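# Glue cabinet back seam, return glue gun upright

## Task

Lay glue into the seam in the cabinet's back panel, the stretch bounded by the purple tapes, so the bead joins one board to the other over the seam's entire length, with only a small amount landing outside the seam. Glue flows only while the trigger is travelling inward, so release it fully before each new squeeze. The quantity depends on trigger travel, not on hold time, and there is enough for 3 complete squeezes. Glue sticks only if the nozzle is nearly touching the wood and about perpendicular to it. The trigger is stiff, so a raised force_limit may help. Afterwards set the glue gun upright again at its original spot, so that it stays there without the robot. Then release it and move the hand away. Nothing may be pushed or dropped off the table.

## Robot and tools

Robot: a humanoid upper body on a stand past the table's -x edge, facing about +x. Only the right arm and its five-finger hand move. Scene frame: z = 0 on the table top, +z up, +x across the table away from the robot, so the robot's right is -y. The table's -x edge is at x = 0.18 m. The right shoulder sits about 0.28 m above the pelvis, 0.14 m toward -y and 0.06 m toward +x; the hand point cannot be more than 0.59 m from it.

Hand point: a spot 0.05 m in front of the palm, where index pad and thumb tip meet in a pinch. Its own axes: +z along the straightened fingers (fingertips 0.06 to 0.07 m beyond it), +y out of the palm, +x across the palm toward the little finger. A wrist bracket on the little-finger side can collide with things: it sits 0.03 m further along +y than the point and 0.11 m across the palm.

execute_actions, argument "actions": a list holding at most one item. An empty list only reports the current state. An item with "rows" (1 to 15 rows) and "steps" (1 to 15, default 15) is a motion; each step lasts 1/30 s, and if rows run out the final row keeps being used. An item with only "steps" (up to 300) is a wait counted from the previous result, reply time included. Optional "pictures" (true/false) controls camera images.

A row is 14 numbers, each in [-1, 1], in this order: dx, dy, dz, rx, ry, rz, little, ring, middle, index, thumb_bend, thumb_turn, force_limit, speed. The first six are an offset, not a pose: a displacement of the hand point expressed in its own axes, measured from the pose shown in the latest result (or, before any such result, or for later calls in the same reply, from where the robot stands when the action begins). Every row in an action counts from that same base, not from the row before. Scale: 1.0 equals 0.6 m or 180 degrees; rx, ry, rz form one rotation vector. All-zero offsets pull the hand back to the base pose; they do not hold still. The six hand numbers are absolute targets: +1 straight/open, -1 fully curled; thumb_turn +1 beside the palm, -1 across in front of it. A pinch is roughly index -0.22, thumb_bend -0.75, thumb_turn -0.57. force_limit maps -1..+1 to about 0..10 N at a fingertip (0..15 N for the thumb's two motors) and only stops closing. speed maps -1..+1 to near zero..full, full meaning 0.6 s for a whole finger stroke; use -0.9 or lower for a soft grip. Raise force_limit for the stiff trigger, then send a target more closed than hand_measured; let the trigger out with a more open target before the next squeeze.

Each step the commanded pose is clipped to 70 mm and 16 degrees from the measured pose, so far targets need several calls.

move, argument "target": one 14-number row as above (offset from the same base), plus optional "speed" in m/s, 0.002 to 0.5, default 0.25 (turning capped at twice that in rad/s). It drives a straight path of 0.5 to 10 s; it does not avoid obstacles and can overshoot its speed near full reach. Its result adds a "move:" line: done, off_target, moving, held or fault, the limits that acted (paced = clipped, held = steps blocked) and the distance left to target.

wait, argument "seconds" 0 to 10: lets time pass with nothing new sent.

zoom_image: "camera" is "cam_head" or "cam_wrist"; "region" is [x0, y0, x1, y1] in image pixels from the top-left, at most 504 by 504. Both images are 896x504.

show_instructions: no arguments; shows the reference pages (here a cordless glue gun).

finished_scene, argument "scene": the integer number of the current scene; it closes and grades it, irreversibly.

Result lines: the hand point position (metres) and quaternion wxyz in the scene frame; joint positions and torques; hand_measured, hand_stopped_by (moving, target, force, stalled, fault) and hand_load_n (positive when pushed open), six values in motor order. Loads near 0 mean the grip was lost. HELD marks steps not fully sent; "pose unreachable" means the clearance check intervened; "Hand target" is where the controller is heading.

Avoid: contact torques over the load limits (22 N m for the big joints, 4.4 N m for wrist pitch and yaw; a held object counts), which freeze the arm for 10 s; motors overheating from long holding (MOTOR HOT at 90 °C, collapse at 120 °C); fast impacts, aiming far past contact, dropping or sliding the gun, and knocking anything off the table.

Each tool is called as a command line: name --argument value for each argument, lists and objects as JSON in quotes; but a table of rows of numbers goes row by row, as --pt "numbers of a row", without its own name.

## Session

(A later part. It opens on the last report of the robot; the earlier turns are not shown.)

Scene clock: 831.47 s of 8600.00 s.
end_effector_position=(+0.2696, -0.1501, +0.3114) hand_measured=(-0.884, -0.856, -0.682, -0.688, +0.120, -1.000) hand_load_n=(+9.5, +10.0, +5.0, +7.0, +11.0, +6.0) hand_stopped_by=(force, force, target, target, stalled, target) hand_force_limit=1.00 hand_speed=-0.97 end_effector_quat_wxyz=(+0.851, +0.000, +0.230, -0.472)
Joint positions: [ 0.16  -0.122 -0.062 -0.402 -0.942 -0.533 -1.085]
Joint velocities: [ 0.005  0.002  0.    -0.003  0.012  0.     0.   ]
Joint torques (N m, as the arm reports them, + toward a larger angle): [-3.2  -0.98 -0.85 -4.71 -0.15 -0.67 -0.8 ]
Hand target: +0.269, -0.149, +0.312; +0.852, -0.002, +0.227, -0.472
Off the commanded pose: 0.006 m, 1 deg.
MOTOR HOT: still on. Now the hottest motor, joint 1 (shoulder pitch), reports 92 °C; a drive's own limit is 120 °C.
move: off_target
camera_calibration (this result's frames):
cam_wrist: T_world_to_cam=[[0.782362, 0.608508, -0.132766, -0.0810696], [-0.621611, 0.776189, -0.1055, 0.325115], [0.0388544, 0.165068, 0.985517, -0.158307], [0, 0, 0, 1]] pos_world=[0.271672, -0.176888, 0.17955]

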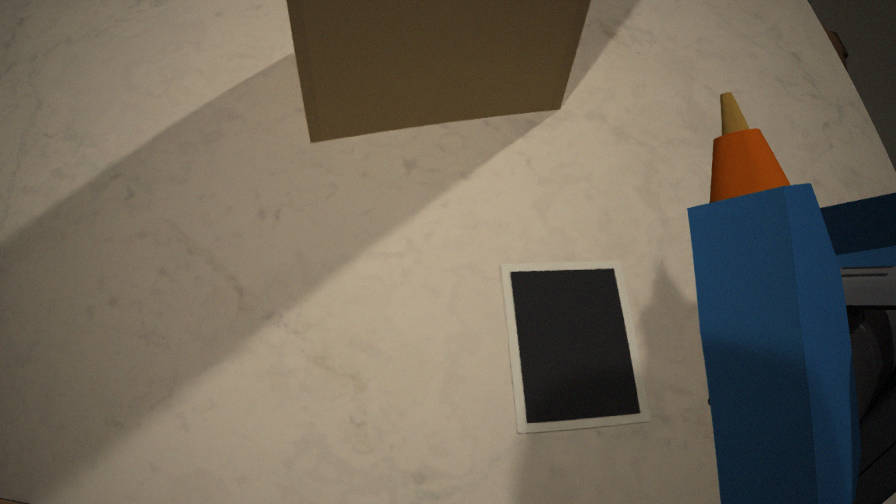

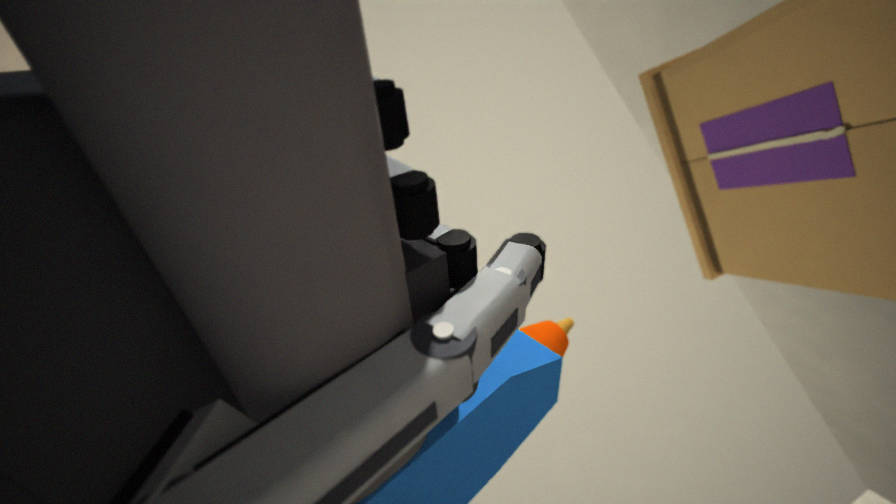

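move --target '[0.041,0.3863,0.3245,-0.0722,0.0076,-0.0517,-1,-1,-0.685,-0.69,0.1,-1,1,-0.95]' --speed 0.12

execute_actions --actions '[{"rows": [[0,0,0,0,0,0,-1,-1,-0.705,-0.71,0.1,-1,1,-0.94]], "steps": 11}]' --pictures false

move --target '[-0.0012,-0.0033,0.0056,0,0,0,-1,-1,-0.73,-0.735,0.1,-1,1,-0.975]' --speed 0.01

move --target '[-0.0265,-0.045,0.0447,0,0,0,-1,-1,-0.73,-0.735,0.1,-1,1,-0.975]' --speed 0.1

zoom_image --camera "cam_wrist" --region '[520, 270, 760, 400]'

move --target '[0.056,-0.258,-0.451,0.0724,-0.0073,0.0508,-1,-1,-0.73,-0.735,0.1,-1,1,-0.975]' --speed 0.2

Scene clock: 867.13 s of 8600.00 s.
end_effector_position=(+0.5443, -0.0924, +0.4251) hand_measured=(-0.884, -0.856, -0.682, -0.688, +0.120, -1.000) hand_load_n=(+9.5, +10.0, +5.0, +7.0, +11.0, +6.5) hand_stopped_by=(force, force, target, target, stalled, target) hand_force_limit=1.00 hand_speed=-0.95 end_effector_quat_wxyz=(+0.802, -0.101, +0.297, -0.508)
Joint positions: [-1.271 -0.182 -0.084  0.638 -0.98  -0.04  -0.653]
Joint velocities: [-0.006  0.002 -0.003 -0.005  0.008 -0.004  0.   ]
Joint torques (N m, as the arm reports them, + toward a larger angle): [-12.08  -2.11  -0.61  -4.8   -0.27  -0.78  -1.31]
Hand target: +0.544, -0.094, +0.425; +0.802, -0.099, +0.297, -0.508
Off the commanded pose: 0.009 m, 1 deg.
MOTOR HOT: still on. Now the hottest motor, joint 4 (elbow), reports 90 °C; a drive's own limit is 120 °C.
After step 90, 29.57 s passed at rest.
move: off_target
camera_calibration (this result's frames):
cam_wrist: T_world_to_cam=[[0.756923, 0.528282, -0.384689, -0.202369], [-0.592709, 0.802899, -0.0636307, 0.43205], [0.275252, 0.276172, 0.92085, -0.381491], [0, 0, 0, 1]] pos_world=[0.514264, -0.134627, 0.300939]

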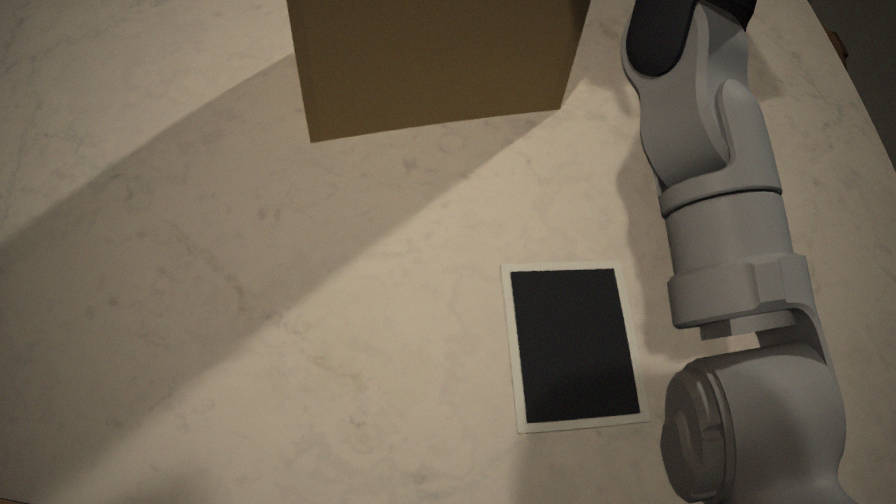

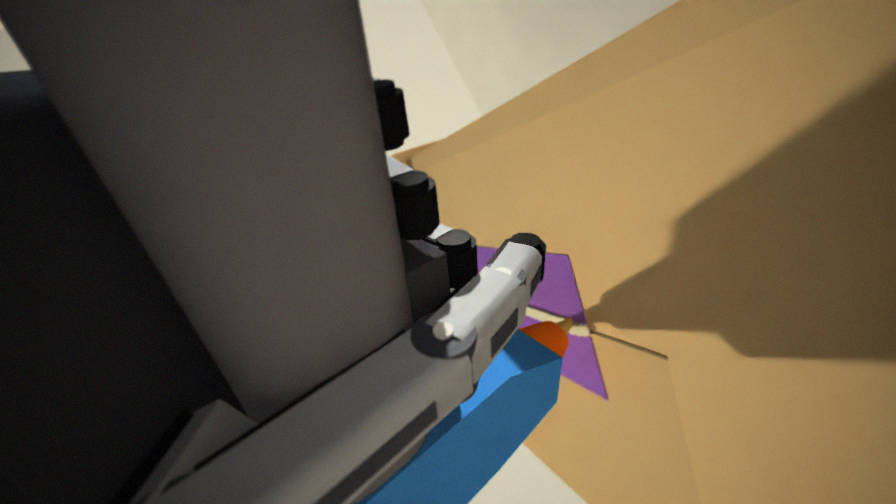

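Scene clock: 867.50 s of 8600.00 s.
end_effector_position=(+0.5443, -0.0924, +0.4251) hand_measured=(-0.884, -0.856, -0.702, -0.708, +0.120, -1.000) hand_load_n=(+9.5, +10.0, +4.5, +7.0, +11.0, +6.5) hand_stopped_by=(force, force, moving, moving, stalled, target) hand_force_limit=1.00 hand_speed=-0.94 end_effector_quat_wxyz=(+0.802, -0.101, +0.297, -0.508)
Joint positions: [-1.271 -0.182 -0.084  0.638 -0.98  -0.04  -0.653]
Joint velocities: [-0.005  0.002 -0.003 -0.002  0.003  0.     0.   ]
Joint torques (N m, as the arm reports them, + toward a larger angle): [-12.11  -1.99  -0.47  -4.92  -0.35  -0.7   -1.2 ]
Hand target: +0.544, -0.092, +0.425; +0.802, -0.101, +0.297, -0.508
Off the commanded pose: 0.000 m, 0 deg.
MOTOR HOT: still on. Now the hottest motor, joint 4 (elbow), reports 90 °C; a drive's own limit is 120 °C.
Steps of this call (steps 1 to 11: all 11 steps of this action). Readings (end_effector_position | what the end effector reports):
1: (+0.5443, -0.0924, +0.4251) | hand_measured=(-0.884, -0.856, -0.682, -0.688, +0.120, -1.000) hand_load_n=(+9.5, +10.0, +5.0, +7.0, +11.0, +6.5) hand_stopped_by=(force, force, moving, moving, stalled, target) hand_force_limit=1.00 hand_speed=-0.94
2: (+0.5443, -0.0924, +0.4251) | hand_measured=(-0.884, -0.856, -0.682, -0.688, +0.120, -1.000) hand_load_n=(+9.5, +10.0, +5.0, +7.0, +11.0, +6.5) hand_stopped_by=(force, force, moving, moving, stalled, target) hand_force_limit=1.00 hand_speed=-0.94
4: (+0.5443, -0.0924, +0.4251) | hand_measured=(-0.884, -0.856, -0.684, -0.690, +0.120, -1.000) hand_load_n=(+9.5, +10.0, +5.0, +7.0, +11.5, +6.0) hand_stopped_by=(force, force, moving, moving, stalled, target) hand_force_limit=1.00 hand_speed=-0.94
8: (+0.5443, -0.0924, +0.4251) | hand_measured=(-0.884, -0.856, -0.698, -0.704, +0.120, -1.000) hand_load_n=(+9.5, +10.0, +5.0, +7.0, +11.0, +6.5) hand_stopped_by=(force, force, moving, moving, stalled, target) hand_force_limit=1.00 hand_speed=-0.94
11: the state above

Scene clock: 868.53 s of 8600.00 s.
end_effector_position=(+0.5444, -0.0915, +0.4277) hand_measured=(-0.884, -0.856, -0.728, -0.732, +0.120, -1.000) hand_load_n=(+9.5, +10.0, +5.5, +7.0, +11.0, +6.5) hand_stopped_by=(force, force, moving, target, stalled, target) hand_force_limit=1.00 hand_speed=-0.97 end_effector_quat_wxyz=(+0.803, -0.102, +0.297, -0.507)
Joint positions: [-1.278 -0.183 -0.085  0.636 -0.98  -0.039 -0.643]
Joint velocities: [ 0.    -0.006 -0.008 -0.005  0.014  0.     0.   ]
Joint torques (N m, as the arm reports them, + toward a larger angle): [-12.26  -2.14  -0.62  -5.07  -0.31  -0.64  -1.08]
Hand target: +0.544, -0.093, +0.429; +0.802, -0.101, +0.297, -0.508
Off the commanded pose: 0.002 m, 0 deg.
MOTOR HOT: still on. Now the hottest motor, joint 4 (elbow), reports 90 °C; a drive's own limit is 120 °C.
move: done
camera_calibration (this result's frames):
cam_wrist: T_world_to_cam=[[0.754905, 0.530075, -0.386186, -0.200093], [-0.595433, 0.800789, -0.064781, 0.433322], [0.274915, 0.278852, 0.920143, -0.383478], [0, 0, 0, 1]] pos_world=[0.514489, -0.134002, 0.303653]

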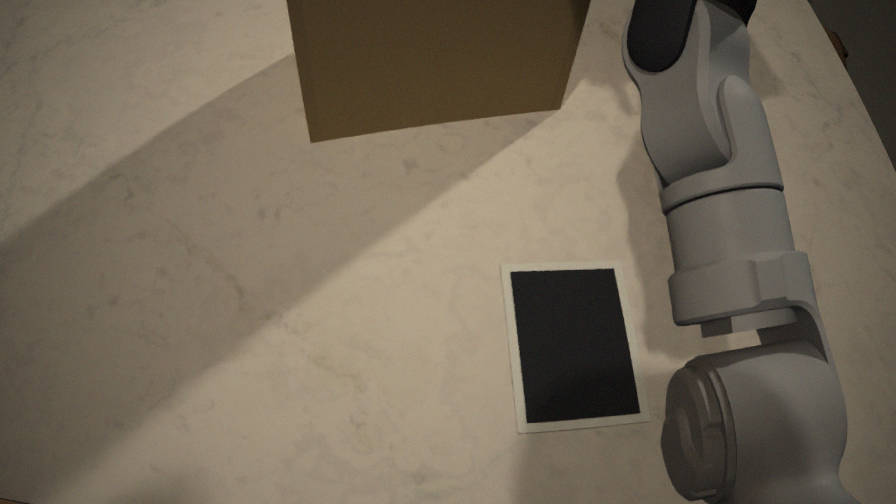

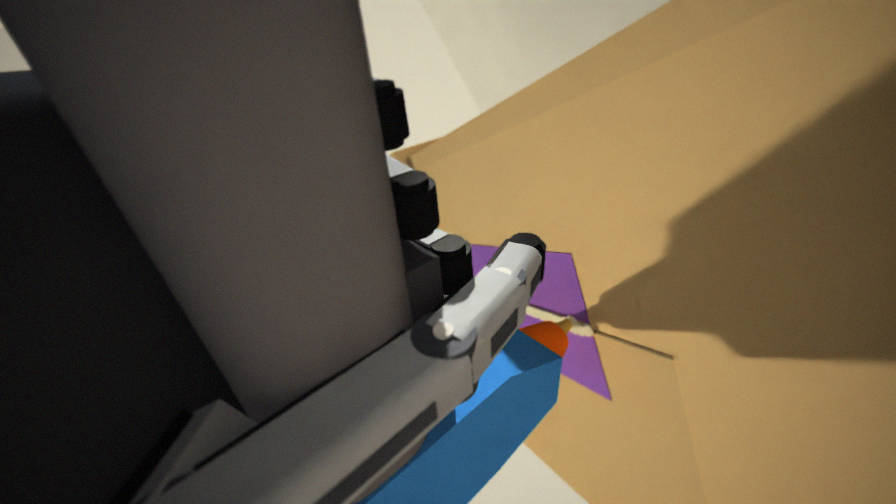

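Scene clock: 869.50 s of 8600.00 s.
end_effector_position=(+0.5334, -0.0938, +0.4690) hand_measured=(-0.884, -0.856, -0.728, -0.732, +0.120, -1.000) hand_load_n=(+9.5, +10.0, +5.5, +7.0, +11.0, +6.5) hand_stopped_by=(force, force, target, target, stalled, target) hand_force_limit=1.00 hand_speed=-0.97 end_effector_quat_wxyz=(+0.803, -0.101, +0.294, -0.508)
Joint positions: [-1.317 -0.195 -0.095  0.469 -0.98   0.065 -0.471]
Joint velocities: [-0.011 -0.002  0.     0.    -0.005  0.     0.   ]
Joint torques (N m, as the arm reports them, + toward a larger angle): [-11.9   -2.05  -0.55  -4.53  -0.37  -0.71  -1.1 ]
Hand target: +0.534, -0.095, +0.468; +0.802, -0.102, +0.297, -0.508
Off the commanded pose: 0.002 m, 0 deg.
MOTOR HOT: still on. Now the hottest motor, joint 4 (elbow), reports 90 °C; a drive's own limit is 120 °C.
move: done
camera_calibration (this result's frames):
cam_wrist: T_world_to_cam=[[0.757391, 0.529412, -0.382207, -0.177844], [-0.594673, 0.801009, -0.068906, 0.432773], [0.269672, 0.279477, 0.921504, -0.415555], [0, 0, 0, 1]] pos_world=[0.50412, -0.136365, 0.344783]

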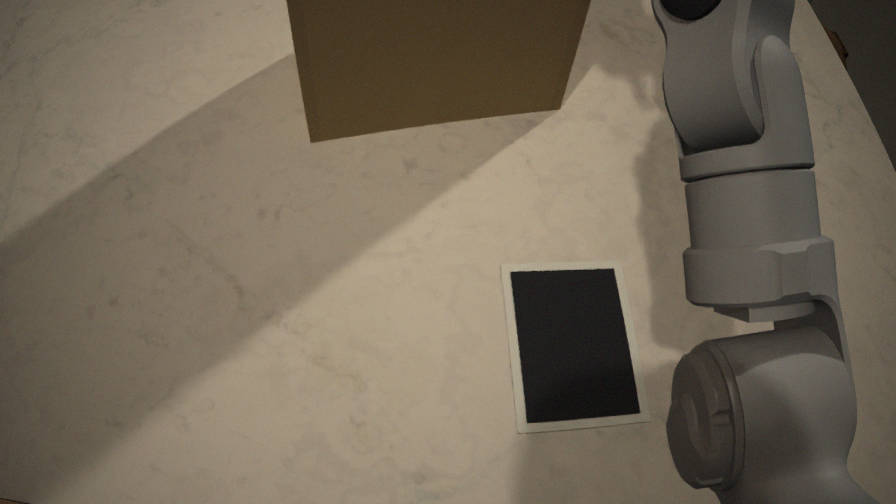

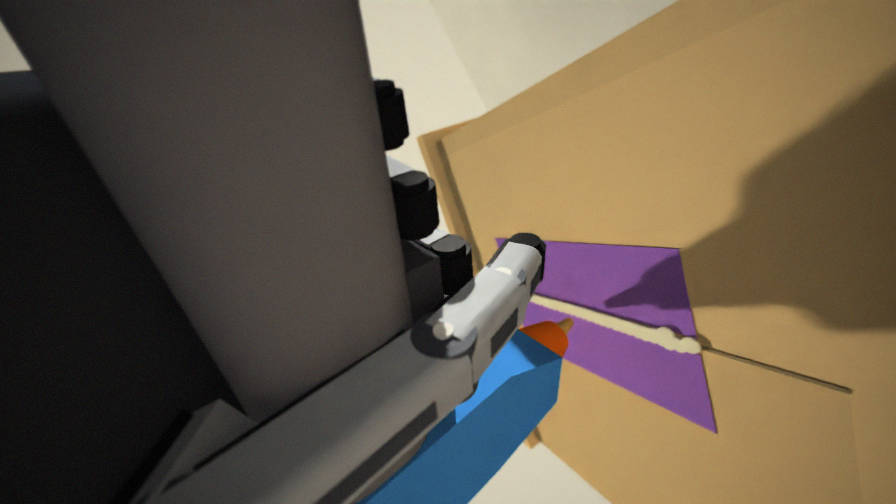

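Region (520, 270, 760, 400) of cam_wrist's 896x504 image, scaled by 2.100, with more detail than that image has; it fills the top 273 rows of this view, and the rest is white.

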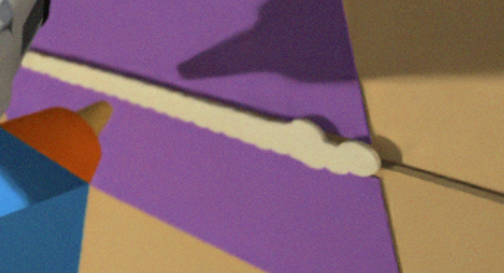

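Scene clock: 871.57 s of 8600.00 s.
end_effector_position=(+0.2710, -0.1522, +0.3113) hand_measured=(-0.884, -0.856, -0.728, -0.732, +0.120, -1.000) hand_load_n=(+9.5, +10.0, +5.0, +7.0, +11.0, +6.0) hand_stopped_by=(force, force, target, target, stalled, target) hand_force_limit=1.00 hand_speed=-0.97 end_effector_quat_wxyz=(+0.851, -0.001, +0.230, -0.472)
Joint positions: [ 0.153 -0.139 -0.064 -0.395 -0.928 -0.529 -1.087]
Joint velocities: [ 0.    -0.005  0.     0.002 -0.002  0.     0.   ]
Joint torques (N m, as the arm reports them, + toward a larger angle): [-3.25 -1.07 -0.97 -4.71 -0.16 -0.66 -0.81]
Hand target: +0.271, -0.151, +0.312; +0.852, -0.002, +0.227, -0.471
Off the commanded pose: 0.006 m, 1 deg.
MOTOR HOT: still on. Now the hottest motor, joint 4 (elbow), reports 90 °C; a drive's own limit is 120 °C.
move: off_target
camera_calibration (this result's frames):
cam_wrist: T_world_to_cam=[[0.781123, 0.609881, -0.133758, -0.079948], [-0.623136, 0.774971, -0.105455, 0.327831], [0.0393437, 0.165723, 0.985387, -0.157961], [0, 0, 0, 1]] pos_world=[0.272948, -0.179123, 0.179531]

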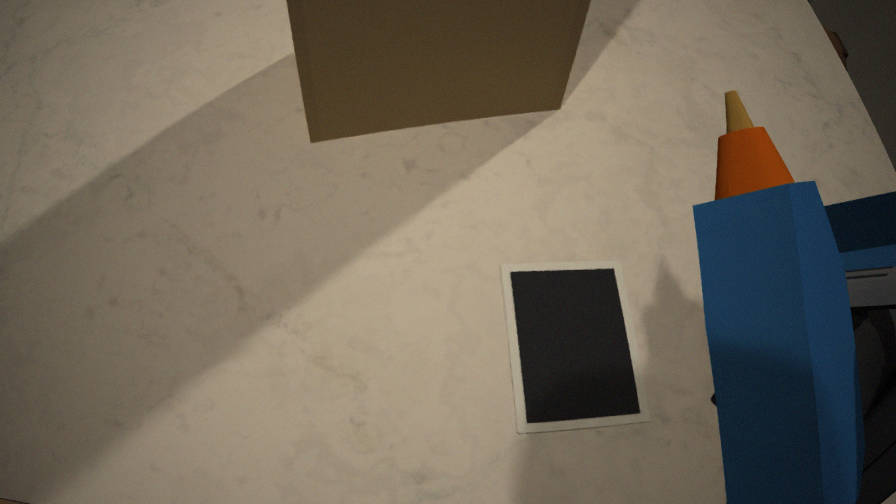

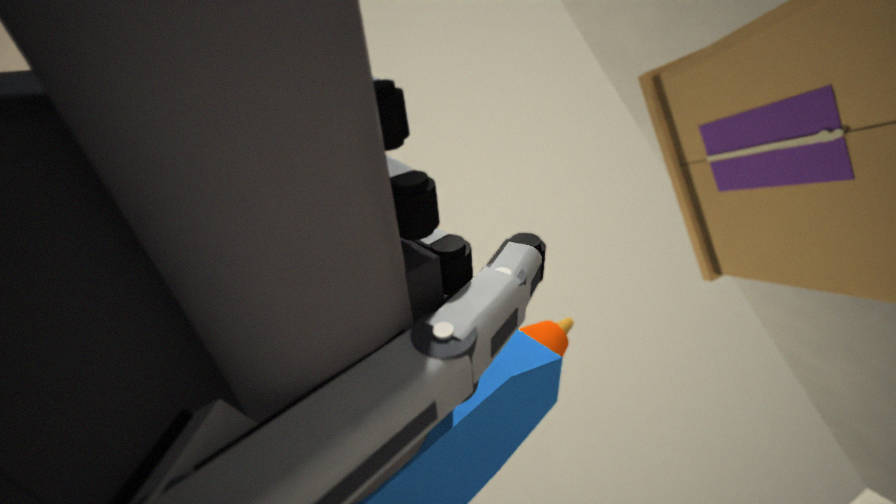

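move --target '[0.077,0.256,-0.059,-0.206,0.312,0.217,-1,-1,-0.73,-0.735,0.1,-1,1,-0.975]' --speed 0.25

move --target '[0.085,0,0,0,0,0,-1,-1,-0.73,-0.735,0.1,-1,1,-0.975]' --speed 0.08

move --target '[0.028,0,0,0,0,0,-1,-1,-0.73,-0.735,0.1,-1,1,-0.975]' --speed 0.025

Scene clock: 908.53 s of 8600.00 s.
end_effector_position=(+0.4004, -0.1026, +0.2319) hand_measured=(-0.884, -0.856, -0.728, -0.732, +0.120, -1.000) hand_load_n=(+9.5, +10.0, +5.5, +7.0, +11.0, +6.0) hand_stopped_by=(force, force, target, target, stalled, target) hand_force_limit=1.00 hand_speed=-0.97 end_effector_quat_wxyz=(+0.713, +0.040, +0.700, -0.030)
Joint positions: [-0.127 -0.005  0.035 -0.734  0.018  0.577 -0.155]
Joint velocities: [ 0.008  0.003 -0.005  0.006 -0.003  0.011  0.   ]
Joint torques (N m, as the arm reports them, + toward a larger angle): [-5.73  0.   -0.35 -5.4   0.25 -1.77  0.29]
Hand target: +0.400, -0.102, +0.233; +0.713, +0.041, +0.699, -0.027
Off the commanded pose: 0.007 m, 1 deg.
MOTOR HOT: still on. Now the hottest motor, joint 4 (elbow), reports 92 °C; a drive's own limit is 120 °C.
After step 90, 30.87 s passed at rest.
move: off_target
camera_calibration (this result's frames):
cam_wrist: T_world_to_cam=[[0.151179, 0.983147, 0.102795, 0.0137556], [-0.525014, -0.00825223, 0.851053, 0.0201891], [0.837559, -0.18263, 0.514919, -0.33921], [0, 0, 0, 1]] pos_world=[0.292629, -0.0753072, 0.15607]

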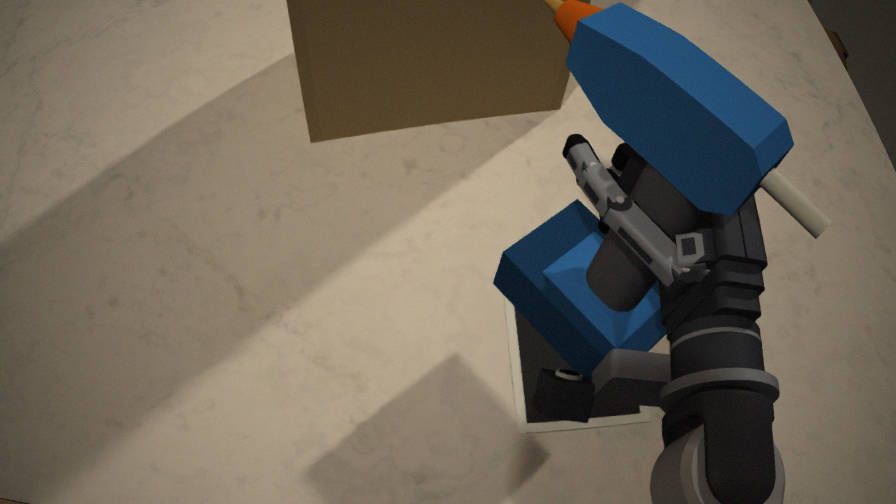

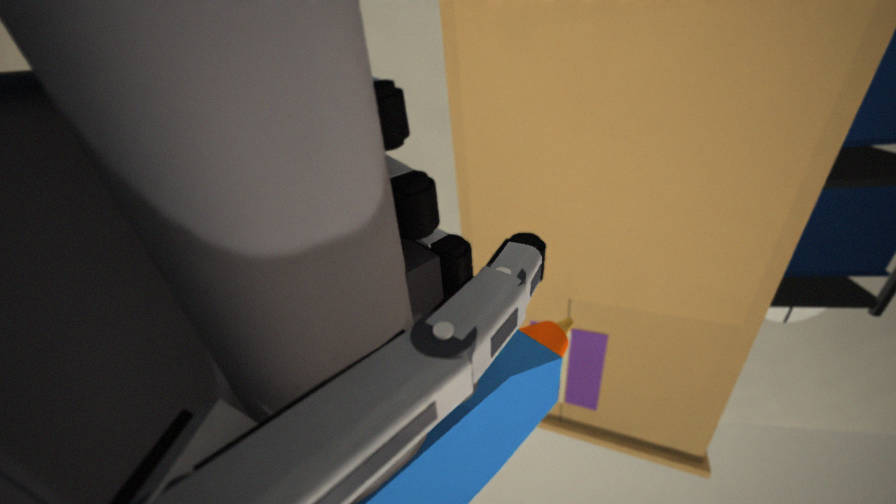

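Scene clock: 909.67 s of 8600.00 s.
end_effector_position=(+0.4007, -0.1013, +0.1802) hand_measured=(-0.884, -0.856, -0.728, -0.732, +0.120, -1.000) hand_load_n=(+9.5, +10.0, +5.5, +7.0, +11.0, +6.0) hand_stopped_by=(force, force, target, target, stalled, target) hand_force_limit=1.00 hand_speed=-0.97 end_effector_quat_wxyz=(+0.711, +0.039, +0.701, -0.029)
Joint positions: [-0.037 -0.005  0.063 -0.417  0.011  0.178 -0.147]
Joint velocities: [-0.005  0.005 -0.003  0.002 -0.005  0.     0.   ]
Joint torques (N m, as the arm reports them, + toward a larger angle): [-5.42 -0.01 -0.09 -5.56  0.01 -1.89  0.18]
Hand target: +0.401, -0.100, +0.181; +0.713, +0.037, +0.700, -0.029
Off the commanded pose: 0.001 m, 0 deg.
MOTOR HOT: still on. Now the hottest motor, joint 6 (wrist pitch), reports 93 °C; a drive's own limit is 120 °C.
move: done
camera_calibration (this result's frames):
cam_wrist: T_world_to_cam=[[0.148936, 0.983587, 0.10186, 0.0188095], [-0.521885, -0.0093088, 0.852965, 0.0626518], [0.839913, -0.180196, 0.511932, -0.312795], [0, 0, 0, 1]] pos_world=[0.292616, -0.074282, 0.104774]

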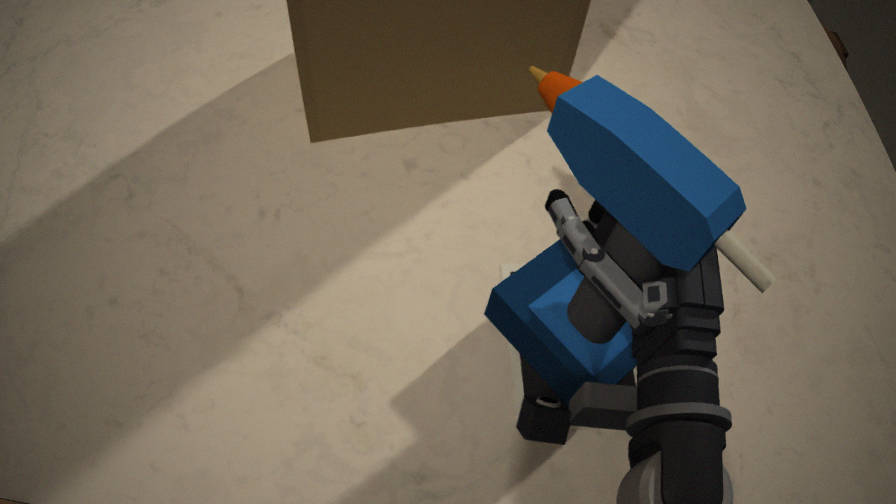

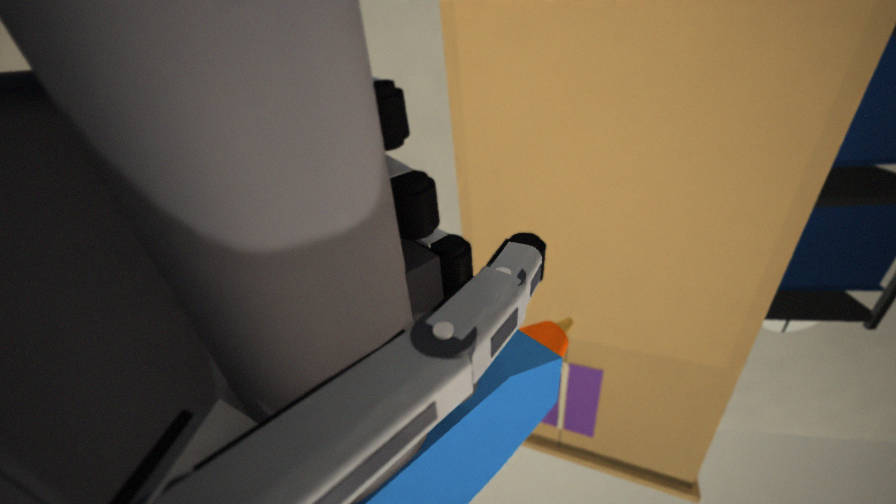

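Scene clock: 910.63 s of 8600.00 s.
end_effector_position=(+0.4005, -0.1003, +0.1699) hand_measured=(-0.884, -0.856, -0.728, -0.732, +0.120, -1.000) hand_load_n=(+9.5, +10.0, +5.5, +7.0, +11.0, +6.0) hand_stopped_by=(force, force, target, target, stalled, target) hand_force_limit=1.00 hand_speed=-0.97 end_effector_quat_wxyz=(+0.719, +0.035, +0.694, -0.031)
Joint positions: [-0.035 -0.006  0.065 -0.312  0.001  0.051 -0.145]
Joint velocities: [ 0.017  0.     0.002  0.002 -0.011  0.     0.008]
Joint torques (N m, as the arm reports them, + toward a larger angle): [-2.65  0.01 -0.29 -2.19  0.21 -0.64  0.17]
Hand target: +0.401, -0.100, +0.163; +0.711, +0.038, +0.701, -0.029
Off the commanded pose: 0.007 m, 1 deg.
MOTOR HOT: still on. Now the hottest motor, joint 6 (wrist pitch), reports 96 °C; a drive's own limit is 120 °C.
joint sent to its limit — the command would take joint 2 (shoulder roll) past its upper limit, so that joint was sent only as far as its limit.
move: off_target
camera_calibration (this result's frames):
cam_wrist: T_world_to_cam=[[0.144966, 0.98475, 0.0961901, 0.0215512], [-0.538628, -0.003007, 0.842539, 0.080494], [0.829979, -0.17395, 0.529977, -0.30562], [0, 0, 0, 1]] pos_world=[0.29389, -0.0741431, 0.0920794]

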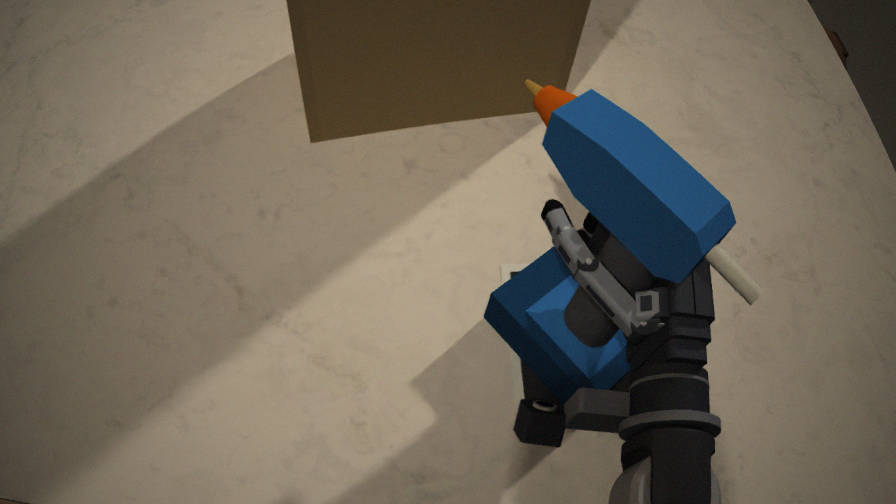

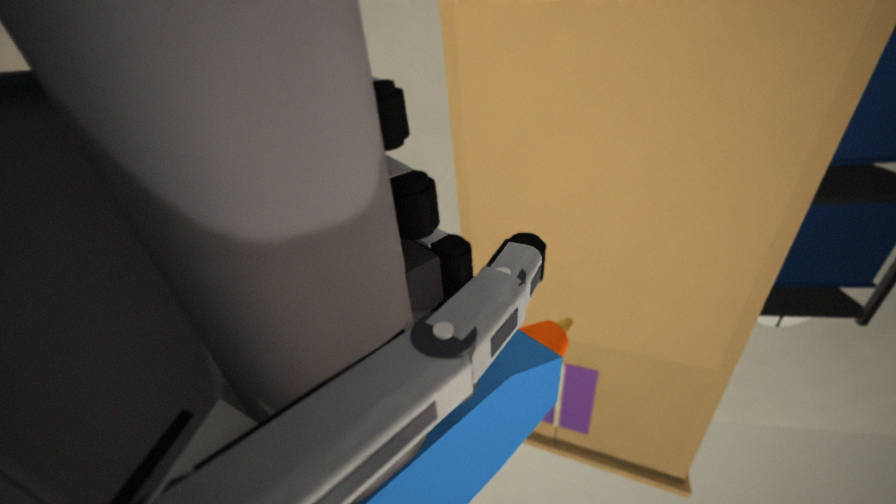

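execute_actions --actions '[]'

Scene clock: 924.07 s of 8600.00 s.
end_effector_position=(+0.4005, -0.1002, +0.1698) hand_measured=(-0.884, -0.856, -0.728, -0.732, +0.120, -1.000) hand_load_n=(+9.5, +10.0, +5.5, +7.0, +11.0, +6.0) hand_stopped_by=(force, force, target, target, stalled, target) hand_force_limit=1.00 hand_speed=-0.97 end_effector_quat_wxyz=(+0.719, +0.035, +0.694, -0.031)
Joint positions: [-0.035 -0.006  0.065 -0.312  0.     0.051 -0.144]
Joint velocities: [ 0.005 -0.002 -0.003  0.008 -0.003  0.     0.   ]
Joint torques (N m, as the arm reports them, + toward a larger angle): [-2.63 -0.01 -0.32 -2.21  0.19 -0.64  0.15]
Hand target: +0.401, -0.100, +0.163; +0.711, +0.038, +0.701, -0.029
Off the commanded pose: 0.006 m, 1 deg.
MOTOR HOT: cleared. Now the hottest motor, joint 4 (elbow), reports 85 °C.
Steps of this call (steps 1 to 90: nothing new was sent; then 10.43 s passed at rest). Readings (end_effector_position | what the end effector reports):
1: (+0.4005, -0.1002, +0.1698) | hand_measured=(-0.884, -0.856, -0.728, -0.732, +0.120, -1.000) hand_load_n=(+9.5, +10.0, +5.5, +7.0, +11.0, +6.0) hand_stopped_by=(force, force, target, target, stalled, target) hand_force_limit=1.00 hand_speed=-0.97
2: (+0.4005, -0.1002, +0.1698) | hand_measured=(-0.884, -0.856, -0.728, -0.732, +0.120, -1.000) hand_load_n=(+9.5, +10.0, +5.5, +7.0, +11.0, +6.0) hand_stopped_by=(force, force, target, target, stalled, target) hand_force_limit=1.00 hand_speed=-0.97
4: (+0.4005, -0.1002, +0.1698) | hand_measured=(-0.884, -0.856, -0.728, -0.732, +0.120, -1.000) hand_load_n=(+9.5, +10.0, +5.5, +7.0, +11.0, +6.0) hand_stopped_by=(force, force, target, target, stalled, target) hand_force_limit=1.00 hand_speed=-0.97
8: (+0.4005, -0.1002, +0.1698) | hand_measured=(-0.884, -0.856, -0.728, -0.732, +0.120, -1.000) hand_load_n=(+9.5, +10.0, +5.5, +7.0, +11.0, +6.0) hand_stopped_by=(force, force, target, target, stalled, target) hand_force_limit=1.00 hand_speed=-0.97
90: the state above
camera_calibration (this result's frames):
cam_wrist: T_world_to_cam=[[0.14456, 0.984857, 0.0957012, 0.0217161], [-0.538589, -0.0028186, 0.842564, 0.08052], [0.830075, -0.173345, 0.530026, -0.305556], [0, 0, 0, 1]] pos_world=[0.293862, -0.0741268, 0.0920307]

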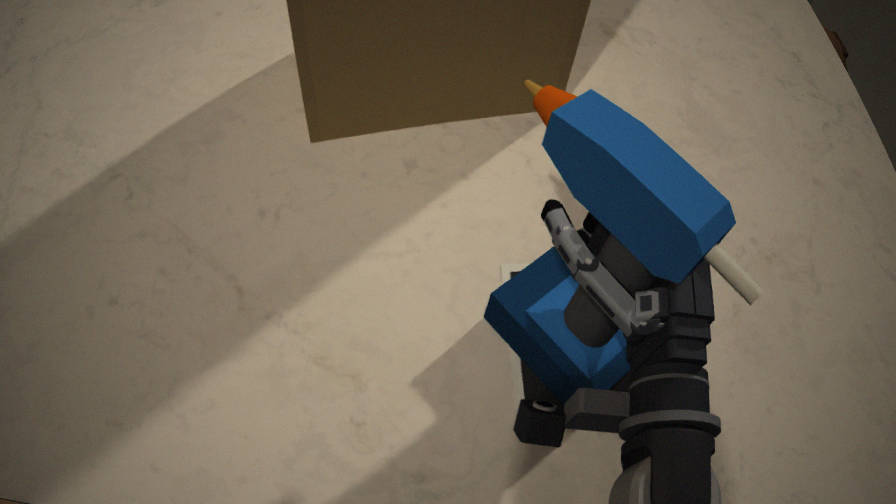

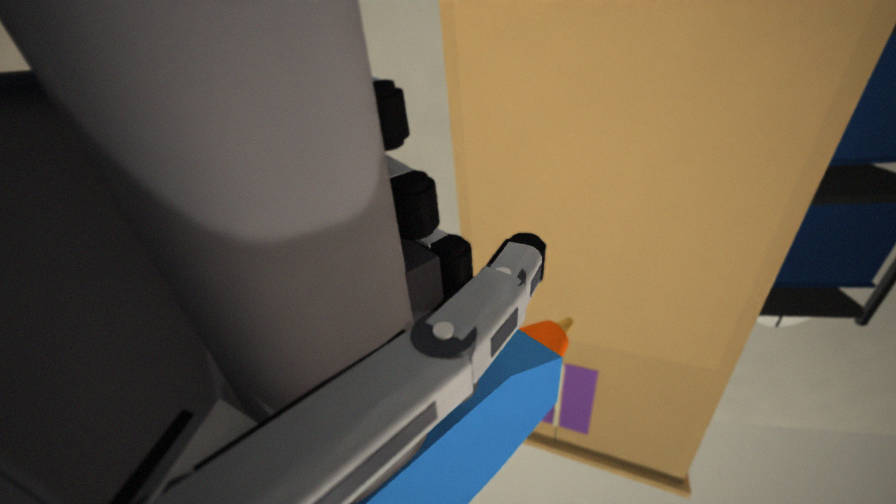

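execute_actions --actions '[{"rows":[[0.004,0,0,0,0,0,-1,-1,0.6,0.6,1,-1,1,0.2]],"steps":15}]' --pictures false

execute_actions --actions '[{"rows":[[0.002,0,0,0,0,0,0.6,0.6,0.6,0.6,1,-1,1,0.2]],"steps":15}]'

Scene clock: 927.93 s of 8600.00 s.
end_effector_position=(+0.4007, -0.0990, +0.1683) hand_measured=(-0.884, -0.856, +0.064, +0.060, +0.616, -1.000) hand_load_n=(+4.5, +6.5, +0.0, +0.0, +0.0, +0.0) hand_stopped_by=(force, force, moving, moving, moving, target) hand_force_limit=1.00 hand_speed=0.20 end_effector_quat_wxyz=(+0.720, +0.031, +0.693, -0.032)
Joint positions: [-0.038 -0.006  0.065 -0.297 -0.007  0.036 -0.141]
Joint velocities: [-0.003  0.002 -0.012  0.    -0.002  0.     0.   ]
Joint torques (N m, as the arm reports them, + toward a larger angle): [-2.76  0.02 -0.4  -2.9   0.12 -0.83  0.08]
Hand target: +0.401, -0.100, +0.167; +0.718, +0.035, +0.694, -0.031
Off the commanded pose: 0.001 m, 0 deg.
Steps of this call (steps 1 to 90: nothing new was sent; then 0.37 s passed at rest; steps 91 to 105: all 15 steps of this action). Readings (end_effector_position | what the end effector reports):
91: (+0.4005, -0.1002, +0.1698) | hand_measured=(-0.884, -0.856, -0.728, -0.732, +0.120, -1.000) hand_load_n=(+9.5, +10.0, +5.5, +7.0, +11.0, +6.0) hand_stopped_by=(force, force, moving, moving, moving, target) hand_force_limit=1.00 hand_speed=0.20
92: (+0.4005, -0.1001, +0.1698) | hand_measured=(-0.884, -0.856, -0.728, -0.732, +0.120, -1.000) hand_load_n=(+9.5, +10.0, +5.5, +7.0, +11.0, +6.0) hand_stopped_by=(force, force, moving, moving, moving, target) hand_force_limit=1.00 hand_speed=0.20
94: (+0.4004, -0.0997, +0.1698) | hand_measured=(-0.884, -0.856, -0.668, -0.672, +0.156, -1.000) hand_load_n=(+10.0, +11.0, +3.0, +4.0, +7.5, +6.0) hand_stopped_by=(force, force, moving, moving, moving, target) hand_force_limit=1.00 hand_speed=0.20
98: (+0.4006, -0.0990, +0.1688) | hand_measured=(-0.884, -0.856, -0.402, -0.406, +0.322, -1.000) hand_load_n=(+7.5, +9.0, +0.0, +1.0, +1.5, +2.0) hand_stopped_by=(force, force, moving, moving, moving, target) hand_force_limit=1.00 hand_speed=0.20
105: the state above

Scene clock: 928.43 s of 8600.00 s.
end_effector_position=(+0.4007, -0.0992, +0.1675) hand_measured=(-0.090, -0.064, +0.600, +0.600, +1.000, -1.000) hand_load_n=(+0.0, +0.0, +0.0, +0.0, +0.0, +0.0) hand_stopped_by=(moving, moving, target, target, target, target) hand_force_limit=1.00 hand_speed=0.20 end_effector_quat_wxyz=(+0.720, +0.031, +0.693, -0.032)
Joint positions: [-0.038 -0.006  0.065 -0.291 -0.007  0.03  -0.141]
Joint velocities: [ 0.     0.003 -0.017  0.    -0.005  0.     0.   ]
Joint torques (N m, as the arm reports them, + toward a larger angle): [-2.99 -0.13 -0.26 -2.87 -0.02 -0.85  0.14]
Hand target: +0.401, -0.099, +0.167; +0.720, +0.031, +0.693, -0.032
Off the commanded pose: 0.000 m, 0 deg.
Steps of this call (steps 1 to 15: all 15 steps of this action). Readings (end_effector_position | what the end effector reports):
1: (+0.4007, -0.0990, +0.1683) | hand_measured=(-0.884, -0.856, +0.132, +0.128, +0.658, -1.000) hand_load_n=(+4.5, +6.5, +0.0, +0.0, +0.0, +0.0) hand_stopped_by=(moving, moving, moving, moving, moving, target) hand_force_limit=1.00 hand_speed=0.20
2: (+0.4006, -0.0990, +0.1684) | hand_measured=(-0.884, -0.856, +0.198, +0.194, +0.700, -1.000) hand_load_n=(+4.5, +6.5, +0.0, +0.0, +0.0, +0.0) hand_stopped_by=(moving, moving, moving, moving, moving, target) hand_force_limit=1.00 hand_speed=0.20
4: (+0.4007, -0.0993, +0.1680) | hand_measured=(-0.826, -0.798, +0.330, +0.326, +0.784, -1.000) hand_load_n=(+0.0, +0.0, +0.0, +0.0, +0.0, +0.0) hand_stopped_by=(moving, moving, moving, moving, moving, target) hand_force_limit=1.00 hand_speed=0.20
8: (+0.4007, -0.0992, +0.1675) | hand_measured=(-0.558, -0.530, +0.594, +0.594, +0.952, -1.000) hand_load_n=(+0.0, +0.0, +0.0, +0.0, +0.0, +0.0) hand_stopped_by=(moving, moving, moving, moving, moving, target) hand_force_limit=1.00 hand_speed=0.20
15: the state above
camera_calibration (this result's frames):
cam_wrist: T_world_to_cam=[[0.140988, 0.986043, 0.0885483, 0.0237555], [-0.540975, 0.00182417, 0.841037, 0.0842401], [0.829137, -0.166479, 0.533682, -0.303896], [0, 0, 0, 1]] pos_world=[0.294194, -0.0741698, 0.0892312]

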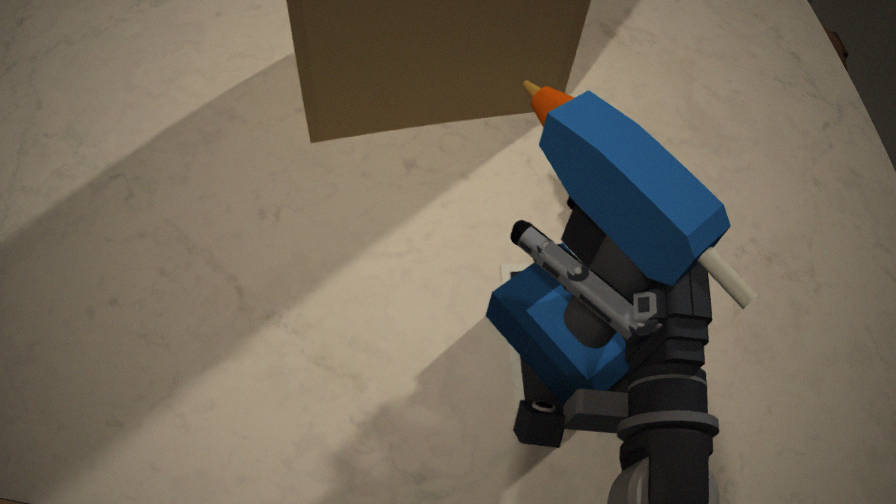

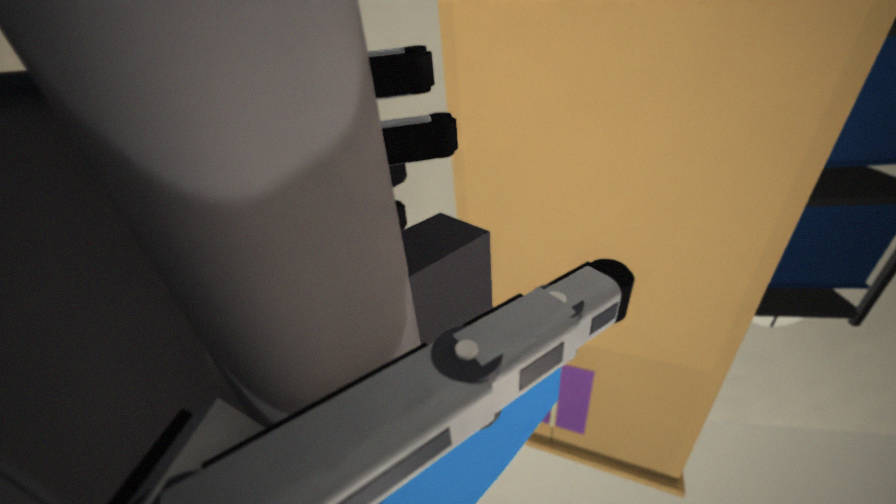

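move --target '[0,0.042,-0.041,-0.2,0.011,0.003,0.8,0.8,1,1,1,-1,1,0.2]' --speed 0.15

Scene clock: 944.53 s of 8600.00 s.
end_effector_position=(+0.3760, -0.0684, +0.1641) hand_measured=(+0.800, +0.800, +1.000, +1.000, +1.000, -1.000) hand_load_n=(+0.0, +0.0, +0.0, +0.0, +0.0, +0.0) hand_stopped_by=(target, target, target, target, target, target) hand_force_limit=1.00 hand_speed=0.20 end_effector_quat_wxyz=(+0.681, -0.194, +0.680, +0.190)
Joint positions: [-0.213 -0.358 -0.066 -0.047  0.356  0.011  0.561]
Joint velocities: [-0.005  0.006  0.    -0.005  0.018  0.     0.009]
Joint torques (N m, as the arm reports them, + toward a larger angle): [-3.99 -1.31 -1.26 -2.46  0.45 -0.74  0.19]
Hand target: +0.377, -0.069, +0.165; +0.682, -0.192, +0.679, +0.190
Off the commanded pose: 0.005 m, 1 deg.
After step 90, 10.70 s passed at rest.
move: off_target
camera_calibration (this result's frames):
cam_wrist: T_world_to_cam=[[-0.472704, 0.877471, 0.0812104, 0.221606], [-0.409673, -0.300414, 0.861347, 0.000303211], [0.780204, 0.373892, 0.501483, -0.215819], [0, 0, 0, 1]] pos_world=[0.273261, -0.113669, 0.0899718]

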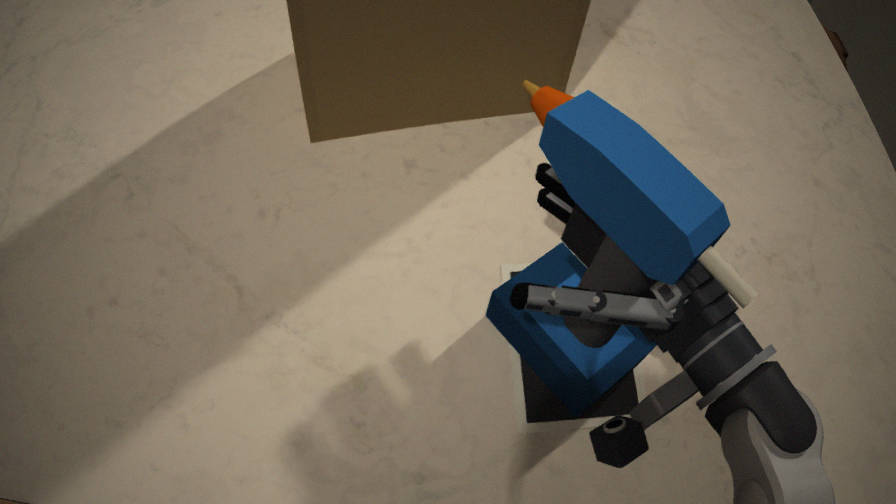

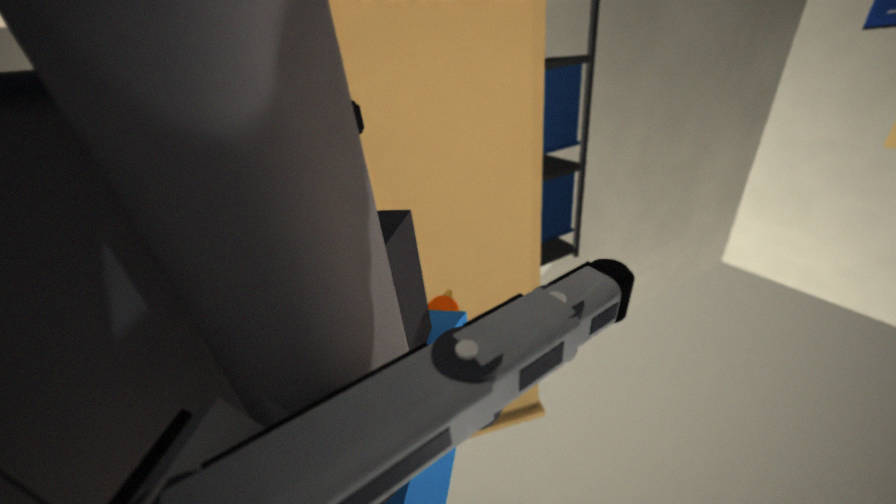

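move --target '[-0.005,0,0.005,0,0,0,-0.85,-0.85,0.1,0.1,0.2,-1,-0.65,-0.6]' --speed 0.05

Scene clock: 952.70 s of 8600.00 s.
end_effector_position=(+0.3787, -0.0682, +0.1653) hand_measured=(-0.850, -0.850, +0.100, +0.100, +0.204, -1.000) hand_load_n=(+0.0, +0.0, +0.0, +0.0, +2.0, +1.0) hand_stopped_by=(target, target, target, target, target, target) hand_force_limit=-0.65 hand_speed=-0.60 end_effector_quat_wxyz=(+0.680, -0.194, +0.682, +0.187)
Joint positions: [-0.223 -0.361 -0.067 -0.053  0.353  0.03   0.553]
Joint velocities: [-0.015  0.002  0.003  0.002  0.     0.     0.   ]
Joint torques (N m, as the arm reports them, + toward a larger angle): [-4.07 -1.17 -1.08 -2.98  0.42 -0.65  0.16]
Hand target: +0.379, -0.067, +0.167; +0.681, -0.194, +0.680, +0.190
Off the commanded pose: 0.002 m, 0 deg.
After step 90, 2.40 s passed at rest.
move: done
camera_calibration (this result's frames):
cam_wrist: T_world_to_cam=[[-0.469392, 0.879538, 0.0780009, 0.222053], [-0.408067, -0.294416, 0.864176, -0.000182986], [0.78304, 0.373808, 0.497107, -0.218924], [0, 0, 0, 1]] pos_world=[0.275581, -0.113522, 0.0916664]

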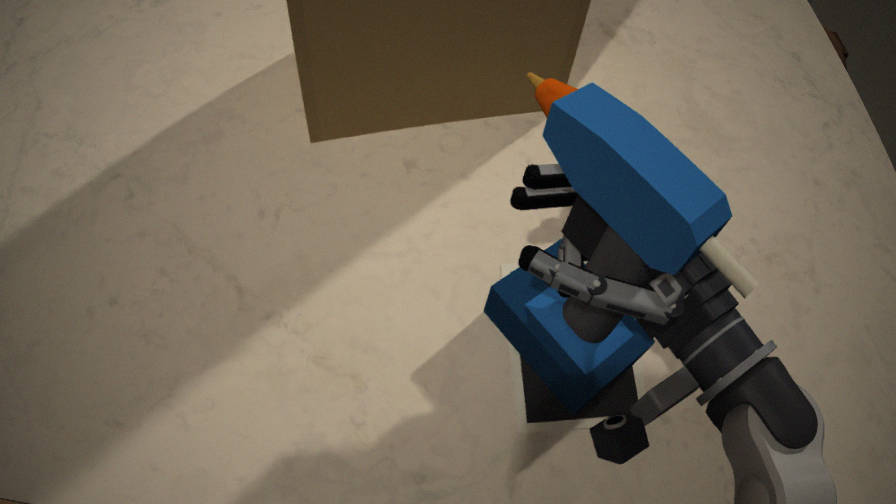

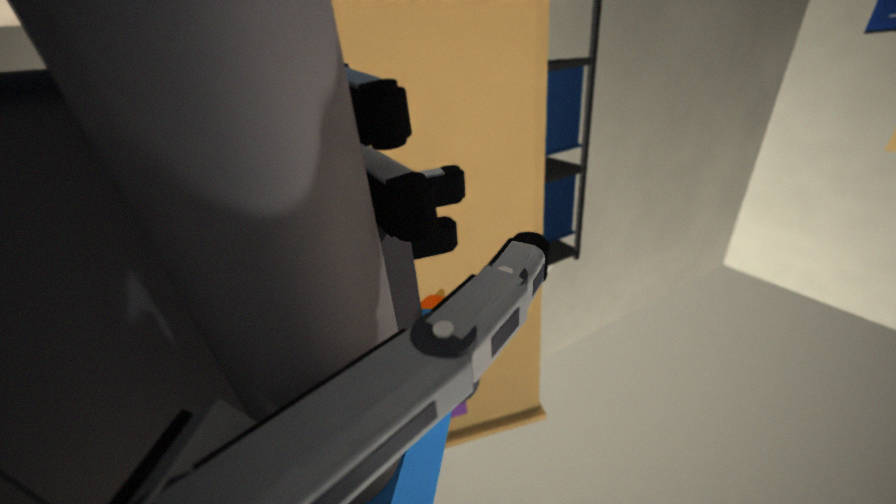

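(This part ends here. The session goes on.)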